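# Hand a held hanger from right gripper to left

## Task

The right gripper starts out holding a hanger. Pass that same hanger to the left gripper so that at the end only the left gripper holds it, closed on it firmly, with the hanger upright, up in the air above the table, clear of the rail and not touching anything. The second hanger must still hang on the rail, the rack must stay upright, and neither the rack nor the second hanger may be gripped. Tipping the rack more than a little ends the scene at once as a failure, and so does any object leaving the table.

## Robot and tools

ROBOT. Two arms, left_arm and right_arm, each ending in a two-finger gripper. The names are labels only and do not match image sides. Each gripper's fingers extend along its own +z axis and close along its own y axis. The reported end_effector_position is the point between the finger pads, just behind the fingertips.

WORLD FRAME. Result lines give each gripper's end_effector_position in metres and end_effector_quat_wxyz in one shared frame. The origin is on the table top midway between the arms, +z is up, +x points out over the table, and left_arm sits toward +y. Printed positions can be off, more so at long reach.

ROW FORMAT. Both motion tools use a row of 14 numbers, every one in [-1, 1], covering both arms even when only one moves: dx, dy, dz, rx, ry, rz, opening for left_arm, then those seven again for right_arm. dx..rz are an offset, not a pose, expressed in that gripper's own axes and measured from its pose at the start of the action (for a call's first action, the last pose a result reported). Scale: 1.0 = 0.6 m of travel or 180 degrees of turn. rx, ry, rz form a single rotation vector. Opening is absolute, not an offset: +1 fully open (0.087 m), -1 closed.

execute_actions(actions): a list of actions run in order. Each action is a table of up to 15 rows, each row applied for one control step of 1/30 s; if fewer than 15 rows are given, the last row repeats to fill 15 steps. Every row is an offset from the action's start pose, not from the row before. An empty list just returns state and images. Per control step the commanded pose is clipped to within 70 mm and 16 degrees of the measured pose, so large offsets need several actions; after an action the arm continues at most to its last clipped pose. Joint friction can leave a gripper up to about 31 mm short, and smaller commands may not move it at all.

move(target, speed, blocking): target is one 14-number row as above, offsets from the pose in the latest result that shows one. Each gripper follows a straight path toward its target; both paths finish together, taking 0.5 to 10 s (cut off at 10 s). speed is the path top speed in m/s, 0.002 to 0.5, default 0.25; turning is capped at twice that in rad/s. Grippers lag, drift and can overshoot speed, especially near full arm extension. Paths ignore obstacles and the other arm. Opening is sent when the move starts. blocking=false returns after 0.5 s while motion continues; you must call wait or stop before sending further rows or moves. The result adds a move: line with the ending (done, off_target, moving, held, fault) and limits (paced = pose was clipped; held = a check blocked some steps, after which the arm may jump faster), plus each gripper's distance from its target.

wait(seconds): 0 to 10; the arms keep their last command, and a running move continues (the wait returns early when it ends). stop(): brakes a running move; it needs stopping distance, and fingers keep moving. zoom_image(camera, region): region [x0, y0, x1, y1] in pixels of that camera's latest image, at most 504 by 504; cameras are cam_head_left, cam_head_right, cam_high, cam_low, cam_left_wrist, cam_right_wrist, all 504x504. finished_scene(scene): ends the current scene, given its number, irreversibly, and reports success.

RESULT LINES. The state line reads left_arm: ... | right_arm: .... Hand target lines show where each arm is now being driven. grip_measured is finger opening on the command scale (the last Joint positions value is opening in metres); each gripper's reading may be off by about 1 mm. Action calls also list step readings, with HELD marking steps where an arm was held back. A pose unreachable line means the clearance check altered or blocked that arm's command. FAULT and OVER-TEMPERATURE FAULT lines mean an arm stopped. MOTOR HOT warns from 75 °C; 90 °C stops that arm for 10 s; at 100 °C the arm drops whatever it holds. Joint torques are noisy, offset, and nonzero even in free air. Joint ranges (rad): waist -2.618 to 3.054, shoulder 0 to 3.142, elbow 0 to 3.142, wrist pitch -1.571 to 1.571, wrist yaw -1.571 to 1.571, wrist roll -2.094 to 2.094.

SUGGESTED ORDER. Look at the images to find the held hanger, its hook and the rail. Lift the hanger clear of the rail and rack. Bring the open left gripper to a free part of the hanger, keeping the two arms from colliding. Close the left gripper, commanding about 0.02 below its grip_measured for a secure hold. Confirm the grip, then open the right gripper and back it away. Leave the hanger upright, above the table, away from the rail, touching nothing, and end the scene.

AVOID. Bumping the rack (tipping ends the scene), the arms striking or pressing on each other, dropping the hanger, knocking anything off the table, fast closes that can crush and spring the fingers open, and long heavy holds that overheat motors. An arm blocked by an object tends to keep pushing until given a new command. To keep an arm still, send the offset back to its wanted pose in a reply's first call and zeros afterwards, always with its correct opening. Objects may occasionally be nudged by outside pushes.

Each tool is called as name(argument=value, ...) on one line, values as JSON.

## Session

execute_actions(actions=[])

Scene clock: 0.00 s.
left_arm: end_effector_position=(+0.3765, +0.2429, +0.3552) grip_measured=+1.000 end_effector_quat_wxyz=(+0.700, +0.024, +0.713, -0.025) | right_arm: end_effector_position=(+0.3073, +0.0191, +0.4107) grip_measured=-0.848 end_effector_quat_wxyz=(+0.663, -0.148, +0.721, +0.133)
Joint positions: left_arm=[-0.005  1.063  1.051 -0.006 -0.012 -0.002  0.087] | right_arm=[ 0.912  1.373  1.549 -0.272  0.496  0.042  0.007]
Joint velocities: left_arm=[ 0.007  0.007 -0.002 -0.066  0.022 -0.007  0.   ] | right_arm=[-0.007 -0.007 -0.002  0.051  0.037  0.037  0.   ]
Joint torques (N m, as the arm reports them, + toward a larger angle): no reading
Hand target (left_arm): +0.376, +0.243, +0.355; +0.700, +0.024, +0.713, -0.025
Hand target (right_arm): +0.308, +0.019, +0.412; +0.665, -0.147, +0.720, +0.135

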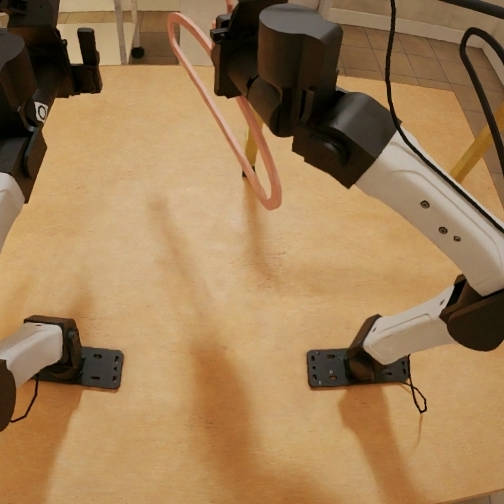

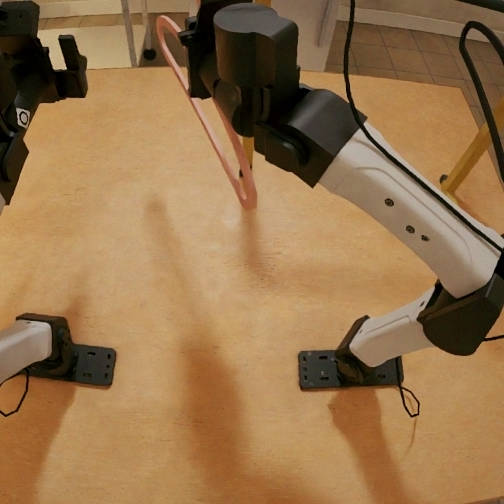

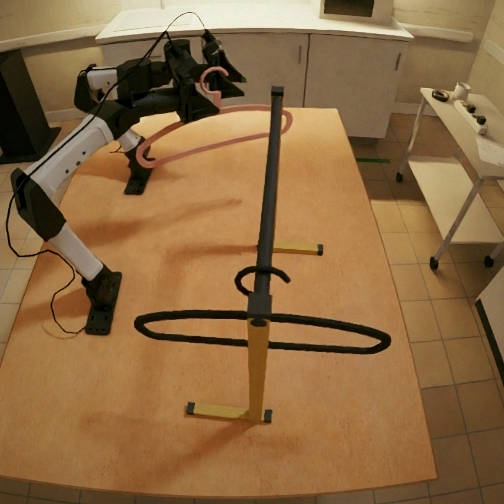

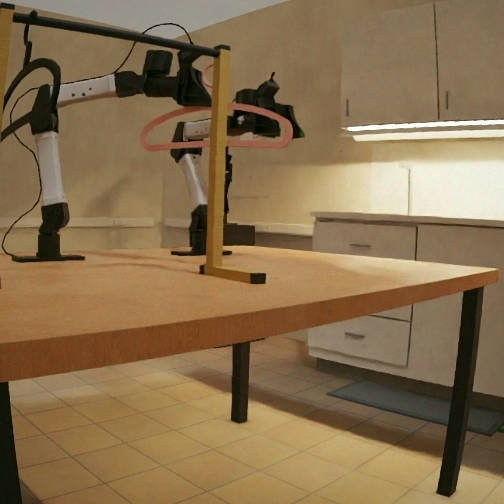

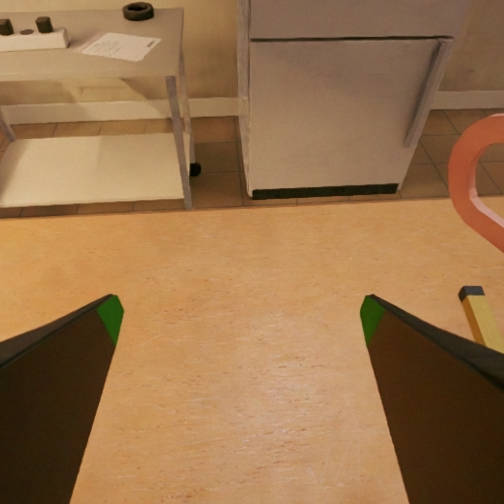

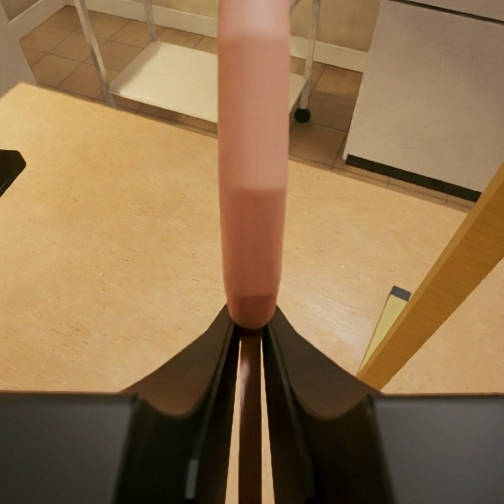

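move(target=[-0.158,0.1,-0.227,0.5,0,0,1, 0.043,0,-0.123,-0.37,0,0,-0.9], speed=0.2)

Scene clock: 33.73 s.
left_arm: end_effector_position=(+0.2531, +0.3214, +0.4454) grip_measured=+1.000 end_effector_quat_wxyz=(+0.662, +0.197, +0.678, -0.252) | right_arm: end_effector_position=(+0.2299, -0.0107, +0.3915) grip_measured=-0.848 end_effector_quat_wxyz=(+0.477, -0.485, +0.530, +0.506)
Joint positions: left_arm=[ 0.983  1.126  1.394 -0.108  1.552 -0.24   0.087] | right_arm=[ 0.309  1.298  1.378 -0.19  -1.258 -0.031  0.007]
Joint velocities: left_arm=[-0.002 -0.007  0.002 -0.051 -0.066 -0.051  0.   ] | right_arm=[-0.002  0.007  0.007 -0.066 -0.022  0.066 -0.   ]
Joint torques (N m, as the arm reports them, + toward a larger angle): left_arm=[ 1.04 -3.57  6.9   1.47 -0.02 -0.02] | right_arm=[-0.14 -3.47  7.13  2.1  -0.12 -0.15]
Hand target (left_arm): +0.247, +0.317, +0.454; +0.664, +0.203, +0.677, -0.245
Hand target (right_arm): +0.235, -0.011, +0.391; +0.478, -0.489, +0.525, +0.506
Off the commanded pose (left_arm): 0.013 m, 57 deg; orientation clipped at the last step of the last action.
Off the commanded pose (right_arm): 0.008 m, 1 deg.
joint sent to its limit (left arm) — the command would take joint 5 (wrist yaw) past its upper limit, so that joint was sent only as far as its limit.
move: off_target (left_arm); limits=paced
camera_calibration (this result's frames):
cam_left_wrist: T_world_to_cam=[[-0.608325, -0.790947, 0.0658996, 0.372953], [-0.624877, 0.426093, -0.654196, 0.337183], [0.489355, -0.439143, -0.753448, 0.489748], [0, 0, 0, 1]] pos_world=[0.197914, 0.366385, 0.565006]
cam_right_wrist: T_world_to_cam=[[0.998377, -0.00806851, -0.0563764, -0.2116], [-0.0406654, -0.794038, -0.606507, 0.25576], [-0.0398714, 0.607815, -0.793077, 0.46118], [0, 0, 0, 1]] pos_world=[0.240045, -0.0789364, 0.508943]

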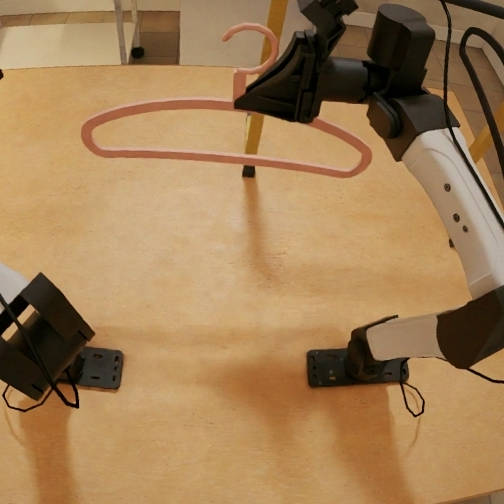

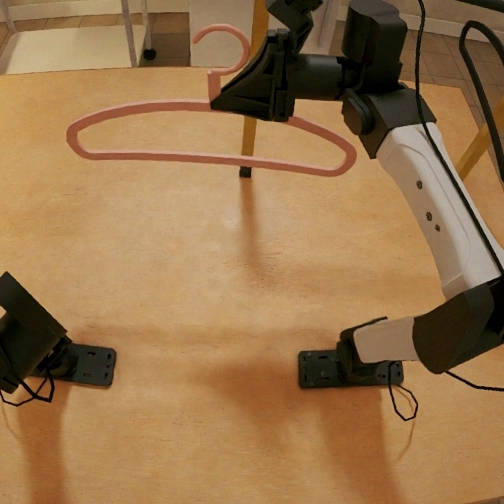

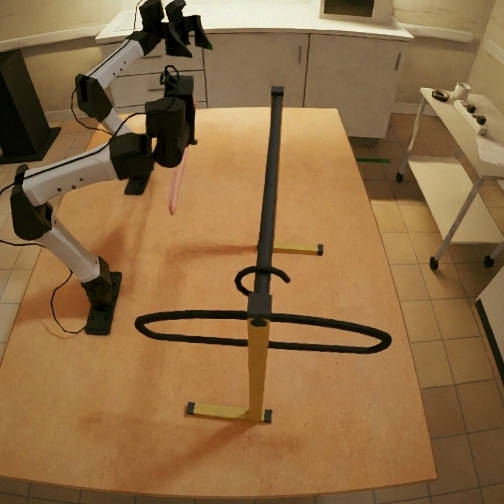

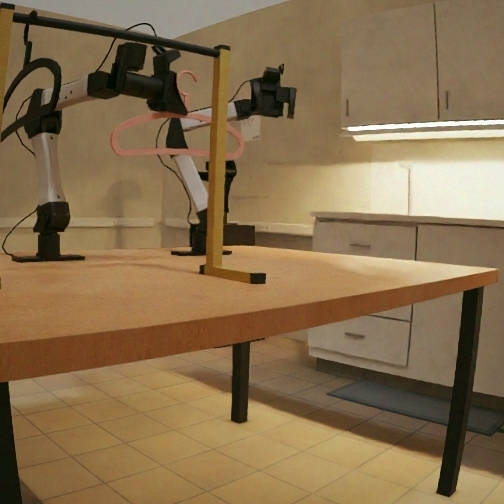

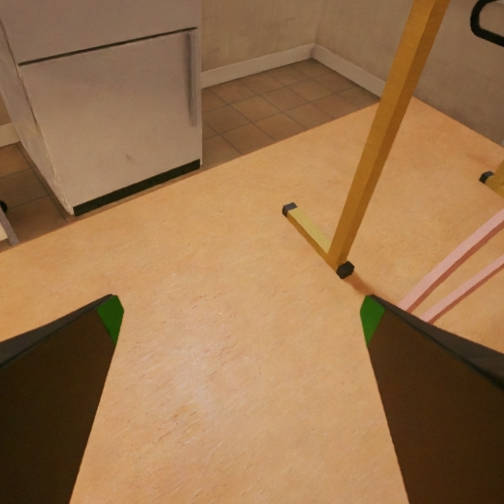

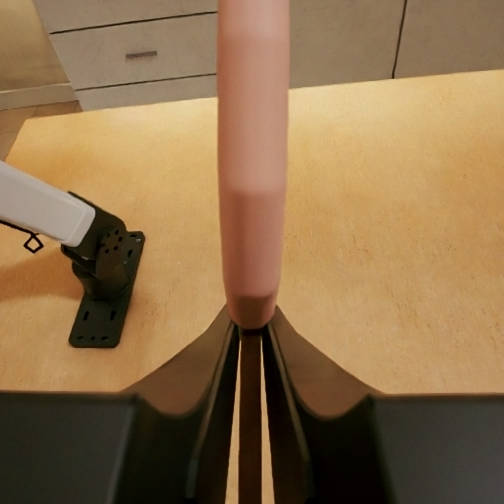

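move(target=[0,-0.277,0.16,0.29,0,0,1, 0,0,0,0,0,0,-0.9], speed=0.2)

Scene clock: 44.57 s.
left_arm: end_effector_position=(+0.2280, +0.1278, +0.4512) grip_measured=+1.000 end_effector_quat_wxyz=(+0.519, +0.437, +0.554, -0.482) | right_arm: end_effector_position=(+0.2299, -0.0107, +0.3915) grip_measured=-0.848 end_effector_quat_wxyz=(+0.477, -0.486, +0.530, +0.506)
Joint positions: left_arm=[ 0.214  1.184  1.443 -0.079  1.553 -0.26   0.087] | right_arm=[ 0.309  1.298  1.378 -0.19  -1.258 -0.031  0.007]
Joint velocities: left_arm=[-0.017 -0.017  0.017  0.022  0.007 -0.051  0.   ] | right_arm=[-0.002  0.002 -0.007 -0.007  0.051 -0.007 -0.   ]
Joint torques (N m, as the arm reports them, + toward a larger angle): left_arm=[-0.66 -1.62  7.11  1.61 -0.06  0.03] | right_arm=[ 0.39 -4.89  6.61  1.84  0.01 -0.11]
Hand target (left_arm): +0.230, +0.126, +0.455; +0.521, +0.447, +0.547, -0.480
Hand target (right_arm): +0.230, -0.011, +0.391; +0.477, -0.485, +0.530, +0.506
Off the commanded pose (left_arm): 0.009 m, 9 deg.
Off the commanded pose (right_arm): 0.000 m, 0 deg.
joint sent to its limit (left arm) — the command would take joint 5 (wrist yaw) past its upper limit, so that joint was sent only as far as its limit.
move: off_target (left_arm)
camera_calibration (this result's frames):
cam_left_wrist: T_world_to_cam=[[-0.987415, -0.144115, 0.0651358, 0.208282], [-0.151303, 0.74093, -0.654317, 0.259628], [0.046036, -0.655938, -0.75341, 0.550135], [0, 0, 0, 1]] pos_world=[0.219617, 0.198504, 0.57079]
cam_right_wrist: T_world_to_cam=[[0.998379, -0.00768769, -0.0563889, -0.211525], [-0.0403717, -0.794029, -0.606538, 0.255708], [-0.0401115, 0.607832, -0.793052, 0.461228], [0, 0, 0, 1]] pos_world=[0.240006, -0.0789355, 0.508947]

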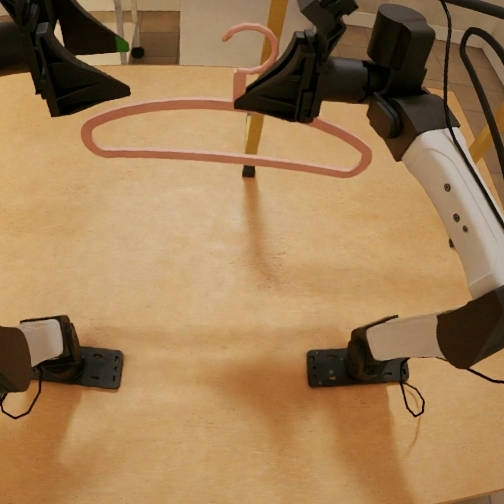

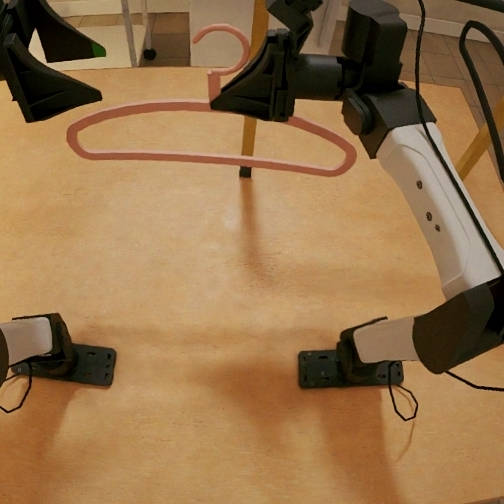

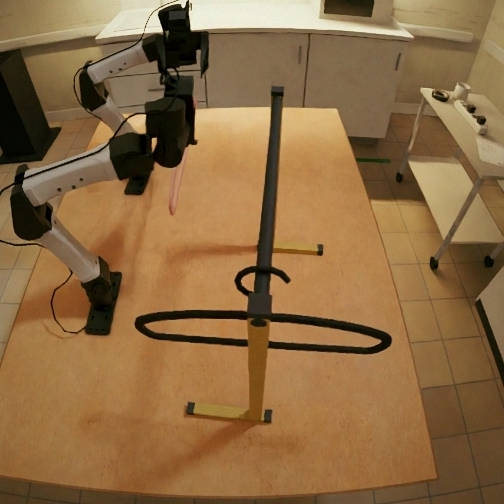

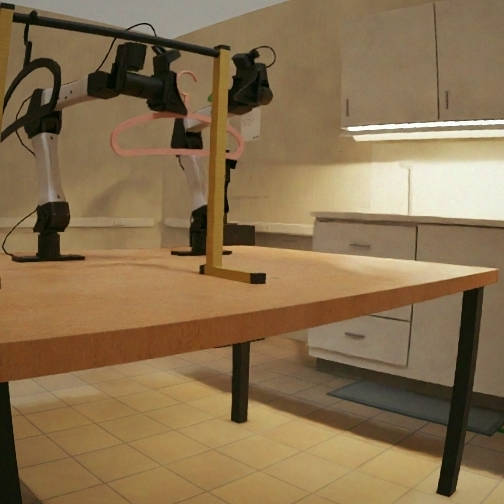

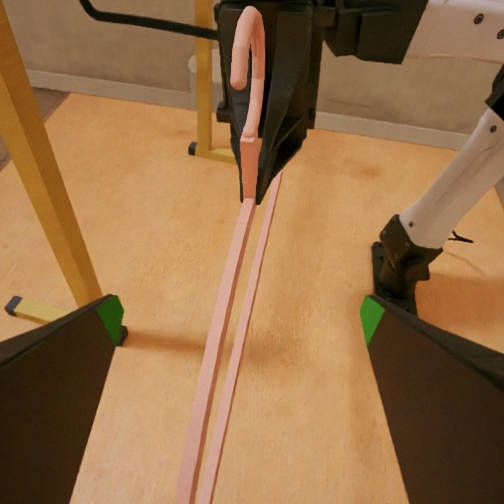

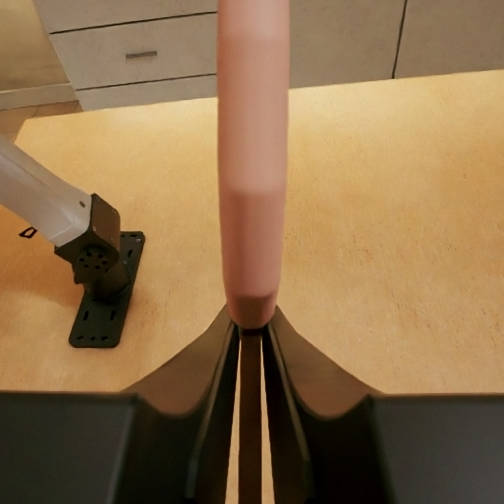

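move(target=[0.07,-0.008,0.13,0.05,0.19,0,1, 0,0,0,0,0,0,-0.9], speed=0.1)

Scene clock: 55.77 s.
left_arm: end_effector_position=(+0.2283, +0.0499, +0.4070) grip_measured=+1.000 end_effector_quat_wxyz=(+0.376, +0.557, +0.643, -0.369) | right_arm: end_effector_position=(+0.2299, -0.0107, +0.3915) grip_measured=-0.848 end_effector_quat_wxyz=(+0.477, -0.486, +0.530, +0.506)
Joint positions: left_arm=[-0.277  1.667  2.36  -1.562  0.947  0.702  0.087] | right_arm=[ 0.309  1.298  1.378 -0.19  -1.258 -0.031  0.007]
Joint velocities: left_arm=[ 0.002  0.002 -0.012 -0.007 -0.037 -0.022  0.   ] | right_arm=[-0.017 -0.017 -0.002  0.022  0.007  0.007  0.001]
Joint torques (N m, as the arm reports them, + toward a larger angle): left_arm=[-0.7  -4.45  5.48  1.52  0.24  0.02] | right_arm=[ 0.4  -4.9   6.61  1.85  0.01 -0.12]
Hand target (left_arm): +0.229, +0.048, +0.406; +0.372, +0.561, +0.643, -0.366
Hand target (right_arm): +0.230, -0.011, +0.392; +0.477, -0.486, +0.530, +0.506
Off the commanded pose (left_arm): 0.005 m, 10 deg.
Off the commanded pose (right_arm): 0.000 m, 0 deg.
joint sent to its limit (left arm) — the command would take joint 4 (wrist pitch) past its lower limit, so that joint was sent only as far as its limit.
move: off_target (left_arm); limits=paced
camera_calibration (this result's frames):
cam_left_wrist: T_world_to_cam=[[-0.994439, -0.0940842, 0.04733, 0.206589], [-0.102894, 0.963786, -0.246027, 0.100096], [-0.0224688, -0.249528, -0.968107, 0.548548], [0, 0, 0, 1]] pos_world=[0.228065, 0.0598434, 0.545901]
cam_right_wrist: T_world_to_cam=[[0.998379, -0.00768769, -0.0563889, -0.211525], [-0.0403717, -0.794029, -0.606538, 0.255708], [-0.0401115, 0.607832, -0.793052, 0.461228], [0, 0, 0, 1]] pos_world=[0.240006, -0.0789355, 0.508947]

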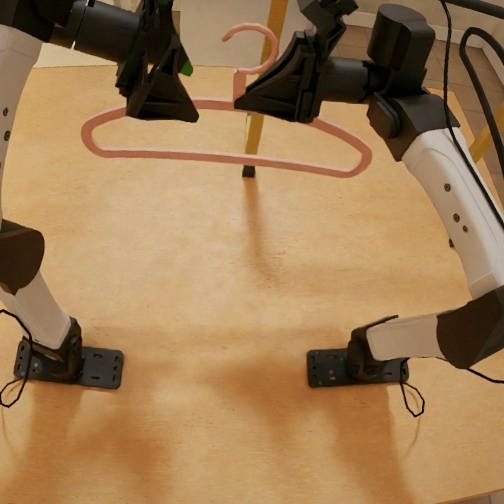

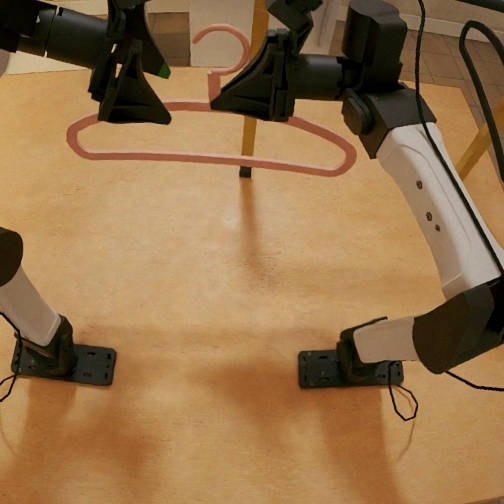

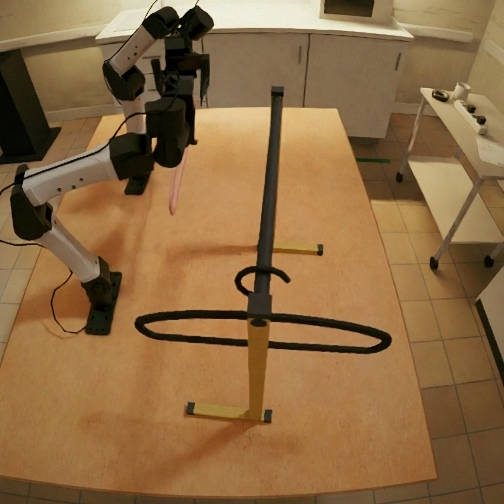

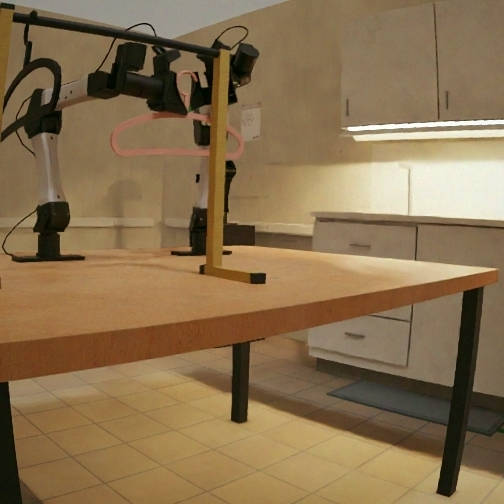

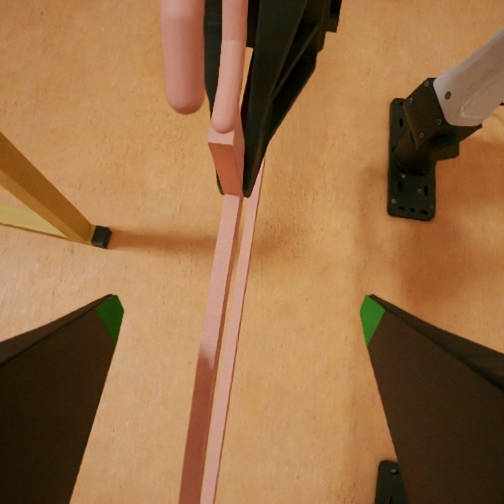

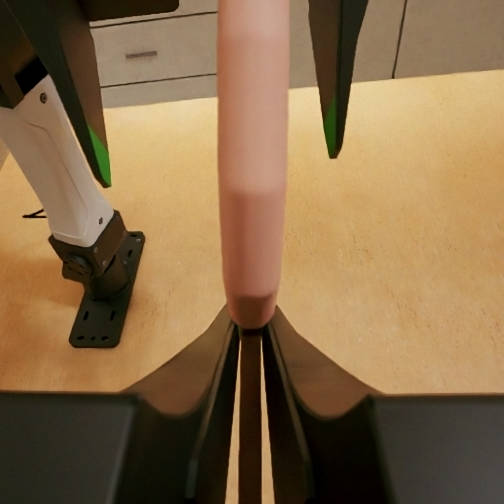

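move(target=[0.045,0.016,0.024,0,0,0,0.3, 0,0,0,0,0,0,-0.9], speed=0.05)

Scene clock: 63.83 s.
left_arm: end_effector_position=(+0.2375, +0.0468, +0.3763) grip_measured=+0.300 end_effector_quat_wxyz=(+0.371, +0.558, +0.644, -0.369) | right_arm: end_effector_position=(+0.2299, -0.0107, +0.3915) grip_measured=-0.848 end_effector_quat_wxyz=(+0.477, -0.486, +0.530, +0.506)
Joint positions: left_arm=[-0.277  1.584  2.098 -1.399  0.945  0.713  0.057] | right_arm=[ 0.309  1.298  1.378 -0.19  -1.258 -0.031  0.007]
Joint velocities: left_arm=[ 0.002  0.012  0.002 -0.051  0.007 -0.022 -0.   ] | right_arm=[-0.007 -0.017 -0.002 -0.066  0.051 -0.022 -0.   ]
Joint torques (N m, as the arm reports them, + toward a larger angle): left_arm=[ 1.07 -7.24  3.    1.77  0.41  0.02] | right_arm=[ 0.38 -4.89  6.61  1.85  0.01 -0.12]
Hand target (left_arm): +0.236, +0.050, +0.376; +0.375, +0.557, +0.643, -0.369
Hand target (right_arm): +0.230, -0.011, +0.392; +0.477, -0.486, +0.530, +0.506
Off the commanded pose (left_arm): 0.003 m, 1 deg.
Off the commanded pose (right_arm): 0.000 m, 0 deg.
move: done
camera_calibration (this result's frames):
cam_left_wrist: T_world_to_cam=[[-0.994555, -0.0902731, 0.052074, 0.214992], [-0.100157, 0.966036, -0.238206, 0.0927901], [-0.0288018, -0.242125, -0.969818, 0.520008], [0, 0, 0, 1]] pos_world=[0.238092, 0.0556762, 0.515221]
cam_right_wrist: T_world_to_cam=[[0.998379, -0.00768769, -0.0563889, -0.211525], [-0.0403717, -0.794029, -0.606538, 0.255708], [-0.0401115, 0.607832, -0.793052, 0.461228], [0, 0, 0, 1]] pos_world=[0.240006, -0.0789355, 0.508947]

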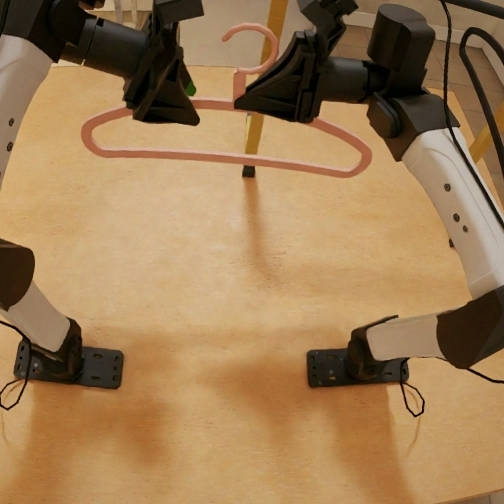

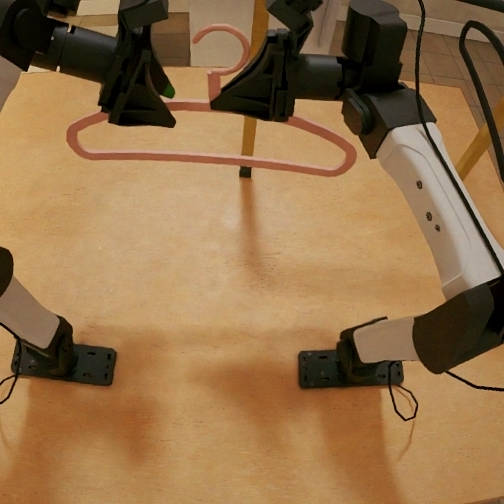

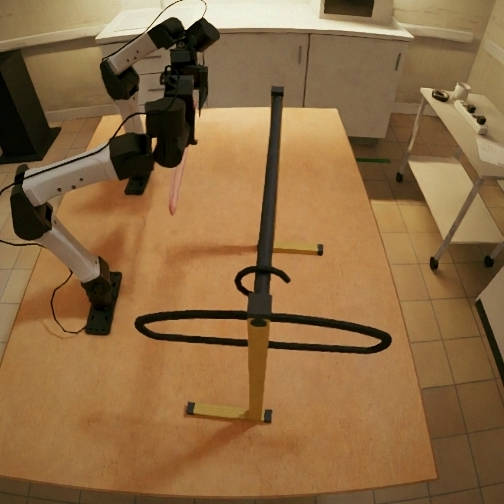

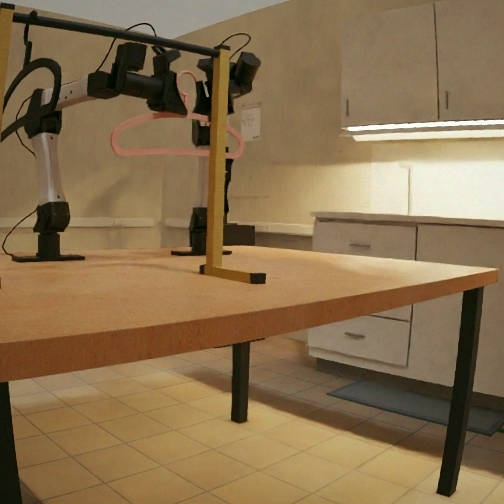

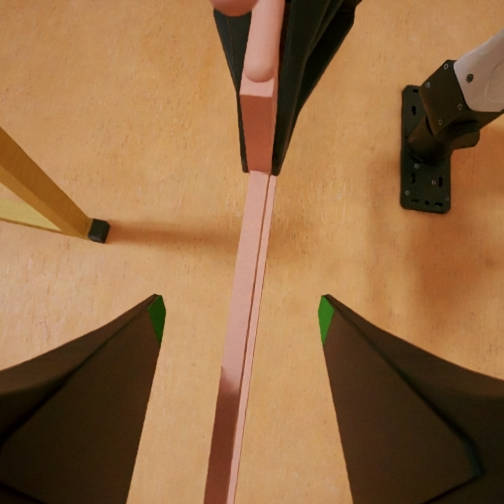

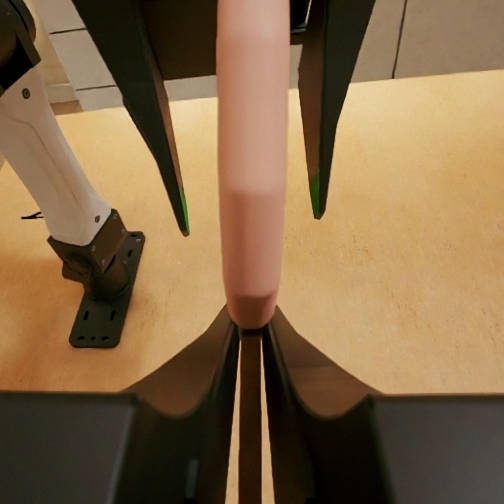

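Still above the bar; go down 2 cm more.

move(target=[0.033,0.002,0.018,0,0,0,-0.3, 0,0,0,0,0,0,-0.9], speed=0.05)

Scene clock: 68.20 s.
left_arm: end_effector_position=(+0.2409, +0.0456, +0.3553) grip_measured=-0.300 end_effector_quat_wxyz=(+0.370, +0.558, +0.645, -0.369) | right_arm: end_effector_position=(+0.2299, -0.0107, +0.3915) grip_measured=-0.848 end_effector_quat_wxyz=(+0.477, -0.486, +0.530, +0.506)
Joint positions: left_arm=[-0.277  1.534  1.941 -1.294  0.945  0.713  0.031] | right_arm=[ 0.309  1.298  1.378 -0.19  -1.258 -0.031  0.007]
Joint velocities: left_arm=[ 0.002 -0.017 -0.012 -0.037  0.022 -0.022 -0.001] | right_arm=[-0.012 -0.012 -0.007 -0.007 -0.022  0.022  0.002]
Joint torques (N m, as the arm reports them, + toward a larger angle): left_arm=[-0.15 -7.17  3.42  1.75  0.29 -0.02] | right_arm=[ 0.38 -4.89  6.61  1.85  0.01 -0.12]
Hand target (left_arm): +0.237, +0.046, +0.354; +0.371, +0.558, +0.644, -0.369
Hand target (right_arm): +0.230, -0.011, +0.392; +0.477, -0.486, +0.530, +0.506
Off the commanded pose (left_arm): 0.004 m, 0 deg.
Off the commanded pose (right_arm): 0.000 m, 0 deg.
move: done
camera_calibration (this result's frames):
cam_left_wrist: T_world_to_cam=[[-0.99446, -0.0903081, 0.0537934, 0.218728], [-0.100582, 0.966194, -0.237388, 0.0891661], [-0.0305369, -0.241483, -0.969924, 0.49992], [0, 0, 0, 1]] pos_world=[0.241751, 0.0543235, 0.494286]
cam_right_wrist: T_world_to_cam=[[0.998379, -0.00768769, -0.0563889, -0.211525], [-0.0403717, -0.794029, -0.606538, 0.255708], [-0.0401115, 0.607832, -0.793052, 0.461228], [0, 0, 0, 1]] pos_world=[0.240006, -0.0789355, 0.508947]

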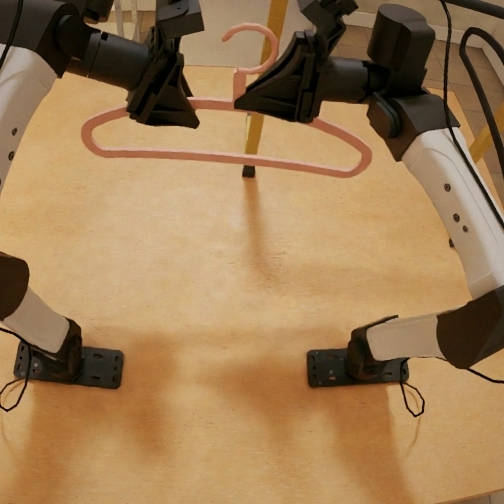

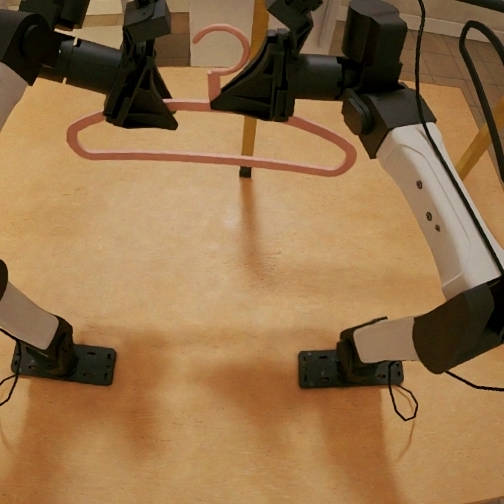

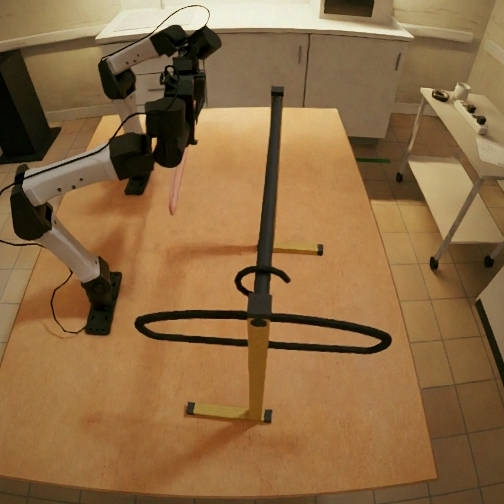

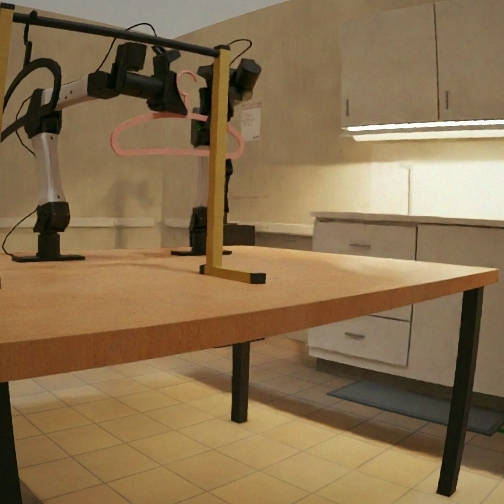

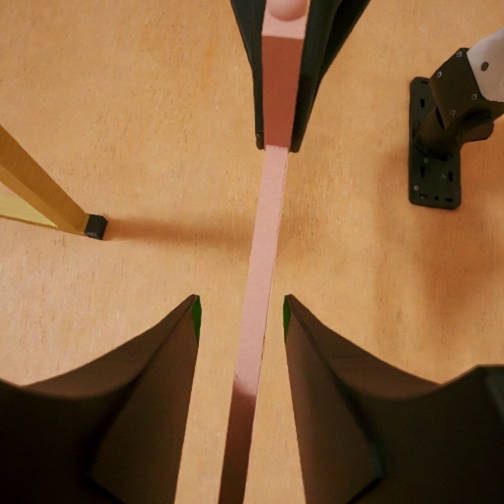

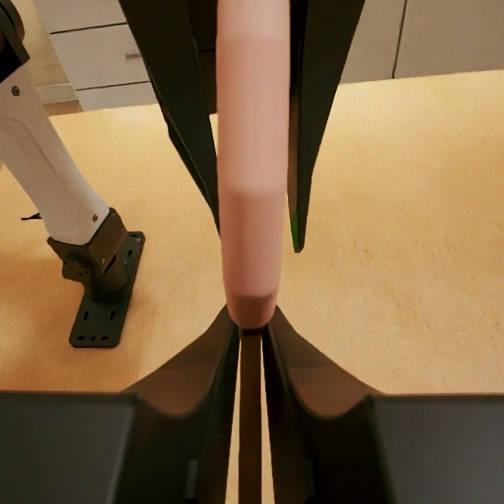

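execute_actions(actions=[[[0,-0.005,0,0,0,0,-0.7,0,0,0,0,0,0,-0.9]],[[0,0,0,0,0,0,-0.9,0,0,0,0,0,0,-0.9]],[[0,0,0,0,0,0,-0.9,0,0,0,0,0,0,-0.9]]])

zoom_image(camera="cam_head_left", region=[100,20,300,170])

Scene clock: 75.20 s.
left_arm: end_effector_position=(+0.2349, +0.0441, +0.3557) grip_measured=-0.871 end_effector_quat_wxyz=(+0.365, +0.562, +0.638, -0.380) | right_arm: end_effector_position=(+0.2314, -0.0112, +0.3915) grip_measured=-0.844 end_effector_quat_wxyz=(+0.480, -0.486, +0.530, +0.502)
Joint positions: left_arm=[-0.279  1.534  1.94  -1.314  0.97   0.729  0.006] | right_arm=[ 0.307  1.298  1.378 -0.189 -1.254 -0.038  0.007]
Joint velocities: left_arm=[-0.002  0.012 -0.002  0.007  0.007  0.066 -0.   ] | right_arm=[-0.012 -0.002  0.002 -0.066 -0.007 -0.007 -0.001]
Joint torques (N m, as the arm reports them, + toward a larger angle): left_arm=[ 0.18 -5.64  5.04  1.65  0.3  -0.04] | right_arm=[ 0.39 -4.9   6.62  1.87  0.02 -0.12]
Hand target (left_arm): +0.236, +0.044, +0.356; +0.365, +0.561, +0.639, -0.379
Hand target (right_arm): +0.232, -0.011, +0.392; +0.481, -0.486, +0.530, +0.501
Off the commanded pose (left_arm): 0.001 m, 0 deg.
Off the commanded pose (right_arm): 0.000 m, 0 deg.
Step readings (end_effector_position; steps 1 to 15: 1st action; 16 to 30: 2nd action; 31 to 45: 3rd action):
0: left_arm (+0.2412, +0.0455, +0.3554) | right_arm (+0.2299, -0.0107, +0.3915)
1: left_arm (+0.2412, +0.0455, +0.3554) | right_arm (+0.2299, -0.0107, +0.3915)
2: left_arm (+0.2411, +0.0454, +0.3555) | right_arm (+0.2299, -0.0107, +0.3915)
4: left_arm (+0.2411, +0.0454, +0.3555) | right_arm (+0.2304, -0.0107, +0.3915)
8: left_arm (+0.2411, +0.0454, +0.3555) | right_arm (+0.2306, -0.0107, +0.3915)
15: left_arm (+0.2411, +0.0454, +0.3555) | right_arm (+0.2306, -0.0107, +0.3915)
16: left_arm (+0.2395, +0.0450, +0.3557) | right_arm (+0.2318, -0.0108, +0.3915)
17: left_arm (+0.2368, +0.0443, +0.3557) | right_arm (+0.2327, -0.0111, +0.3919)
19: left_arm (+0.2356, +0.0439, +0.3560) | right_arm (+0.2319, -0.0112, +0.3919)
23: left_arm (+0.2355, +0.0441, +0.3558) | right_arm (+0.2318, -0.0112, +0.3917)
30: left_arm (+0.2355, +0.0441, +0.3558) | right_arm (+0.2318, -0.0112, +0.3917)
31: left_arm (+0.2352, +0.0440, +0.3558) | right_arm (+0.2317, -0.0112, +0.3917)
32: left_arm (+0.2350, +0.0440, +0.3558) | right_arm (+0.2316, -0.0112, +0.3917)
34: left_arm (+0.2348, +0.0441, +0.3557) | right_arm (+0.2314, -0.0112, +0.3916)
38: left_arm (+0.2349, +0.0441, +0.3557) | right_arm (+0.2314, -0.0112, +0.3915)
45: end_effector_position above
camera_calibration (this result's frames):
cam_left_wrist: T_world_to_cam=[[-0.995747, -0.0646843, 0.0656068, 0.207579], [-0.0789795, 0.965962, -0.246332, 0.0881955], [-0.0474399, -0.250465, -0.966963, 0.503038], [0, 0, 0, 1]] pos_world=[0.237526, 0.0542271, 0.494525]
cam_right_wrist: T_world_to_cam=[[0.998723, -0.0135435, -0.0486716, -0.216228], [-0.0403282, -0.793999, -0.60658, 0.255384], [-0.0304299, 0.607769, -0.793531, 0.459535], [0, 0, 0, 1]] pos_world=[0.240235, -0.0794445, 0.509042]

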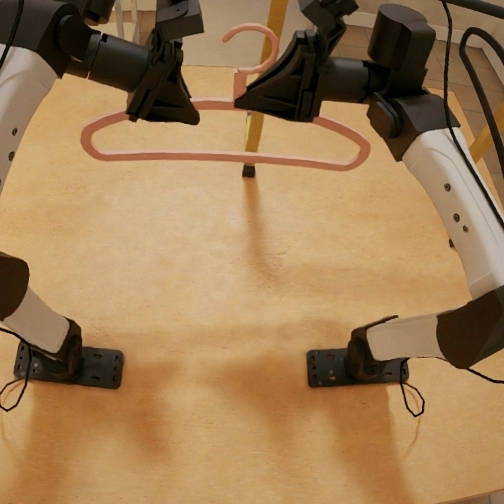

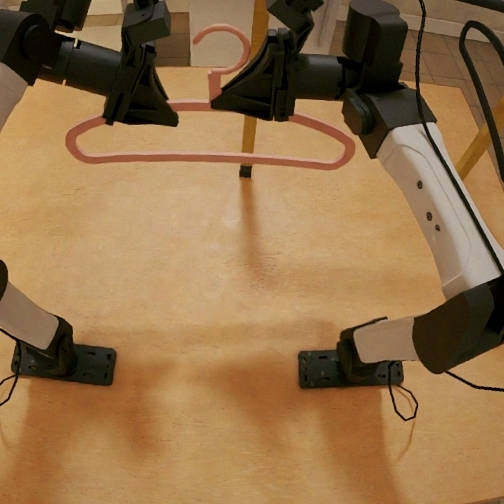

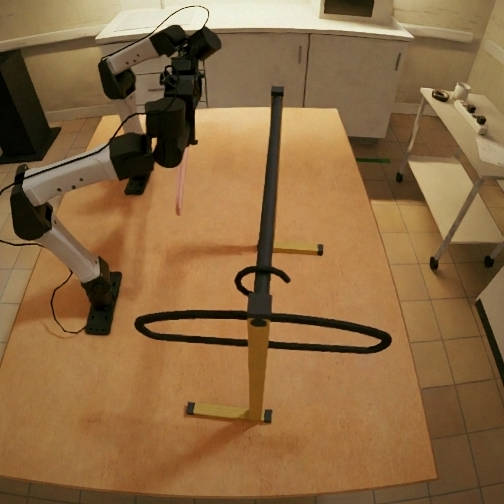

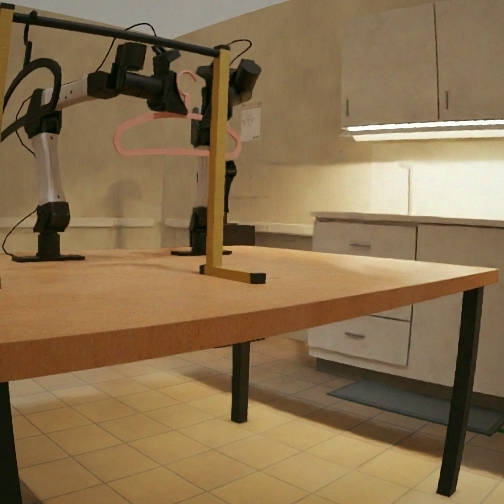

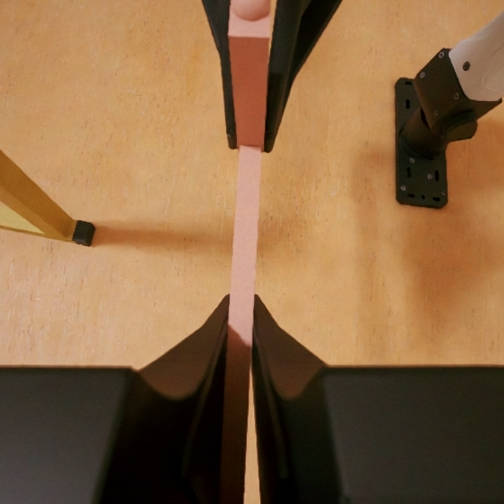

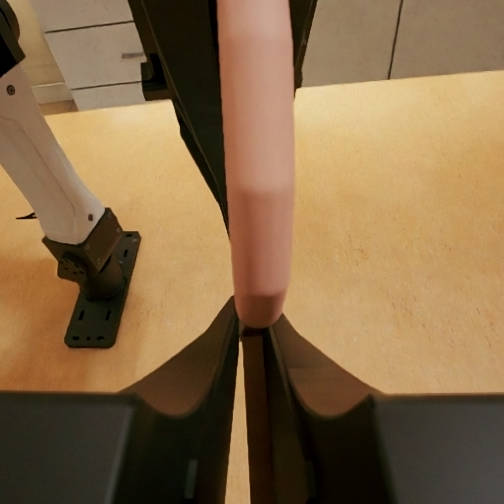

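Region (100, 20, 300, 170) of cam_head_left's 504x504 image, scaled by 2.520, with more detail than that image has; it fills the top 378 rows of this view, and the rest is white.

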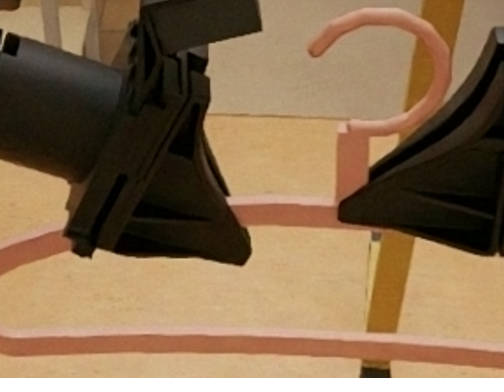

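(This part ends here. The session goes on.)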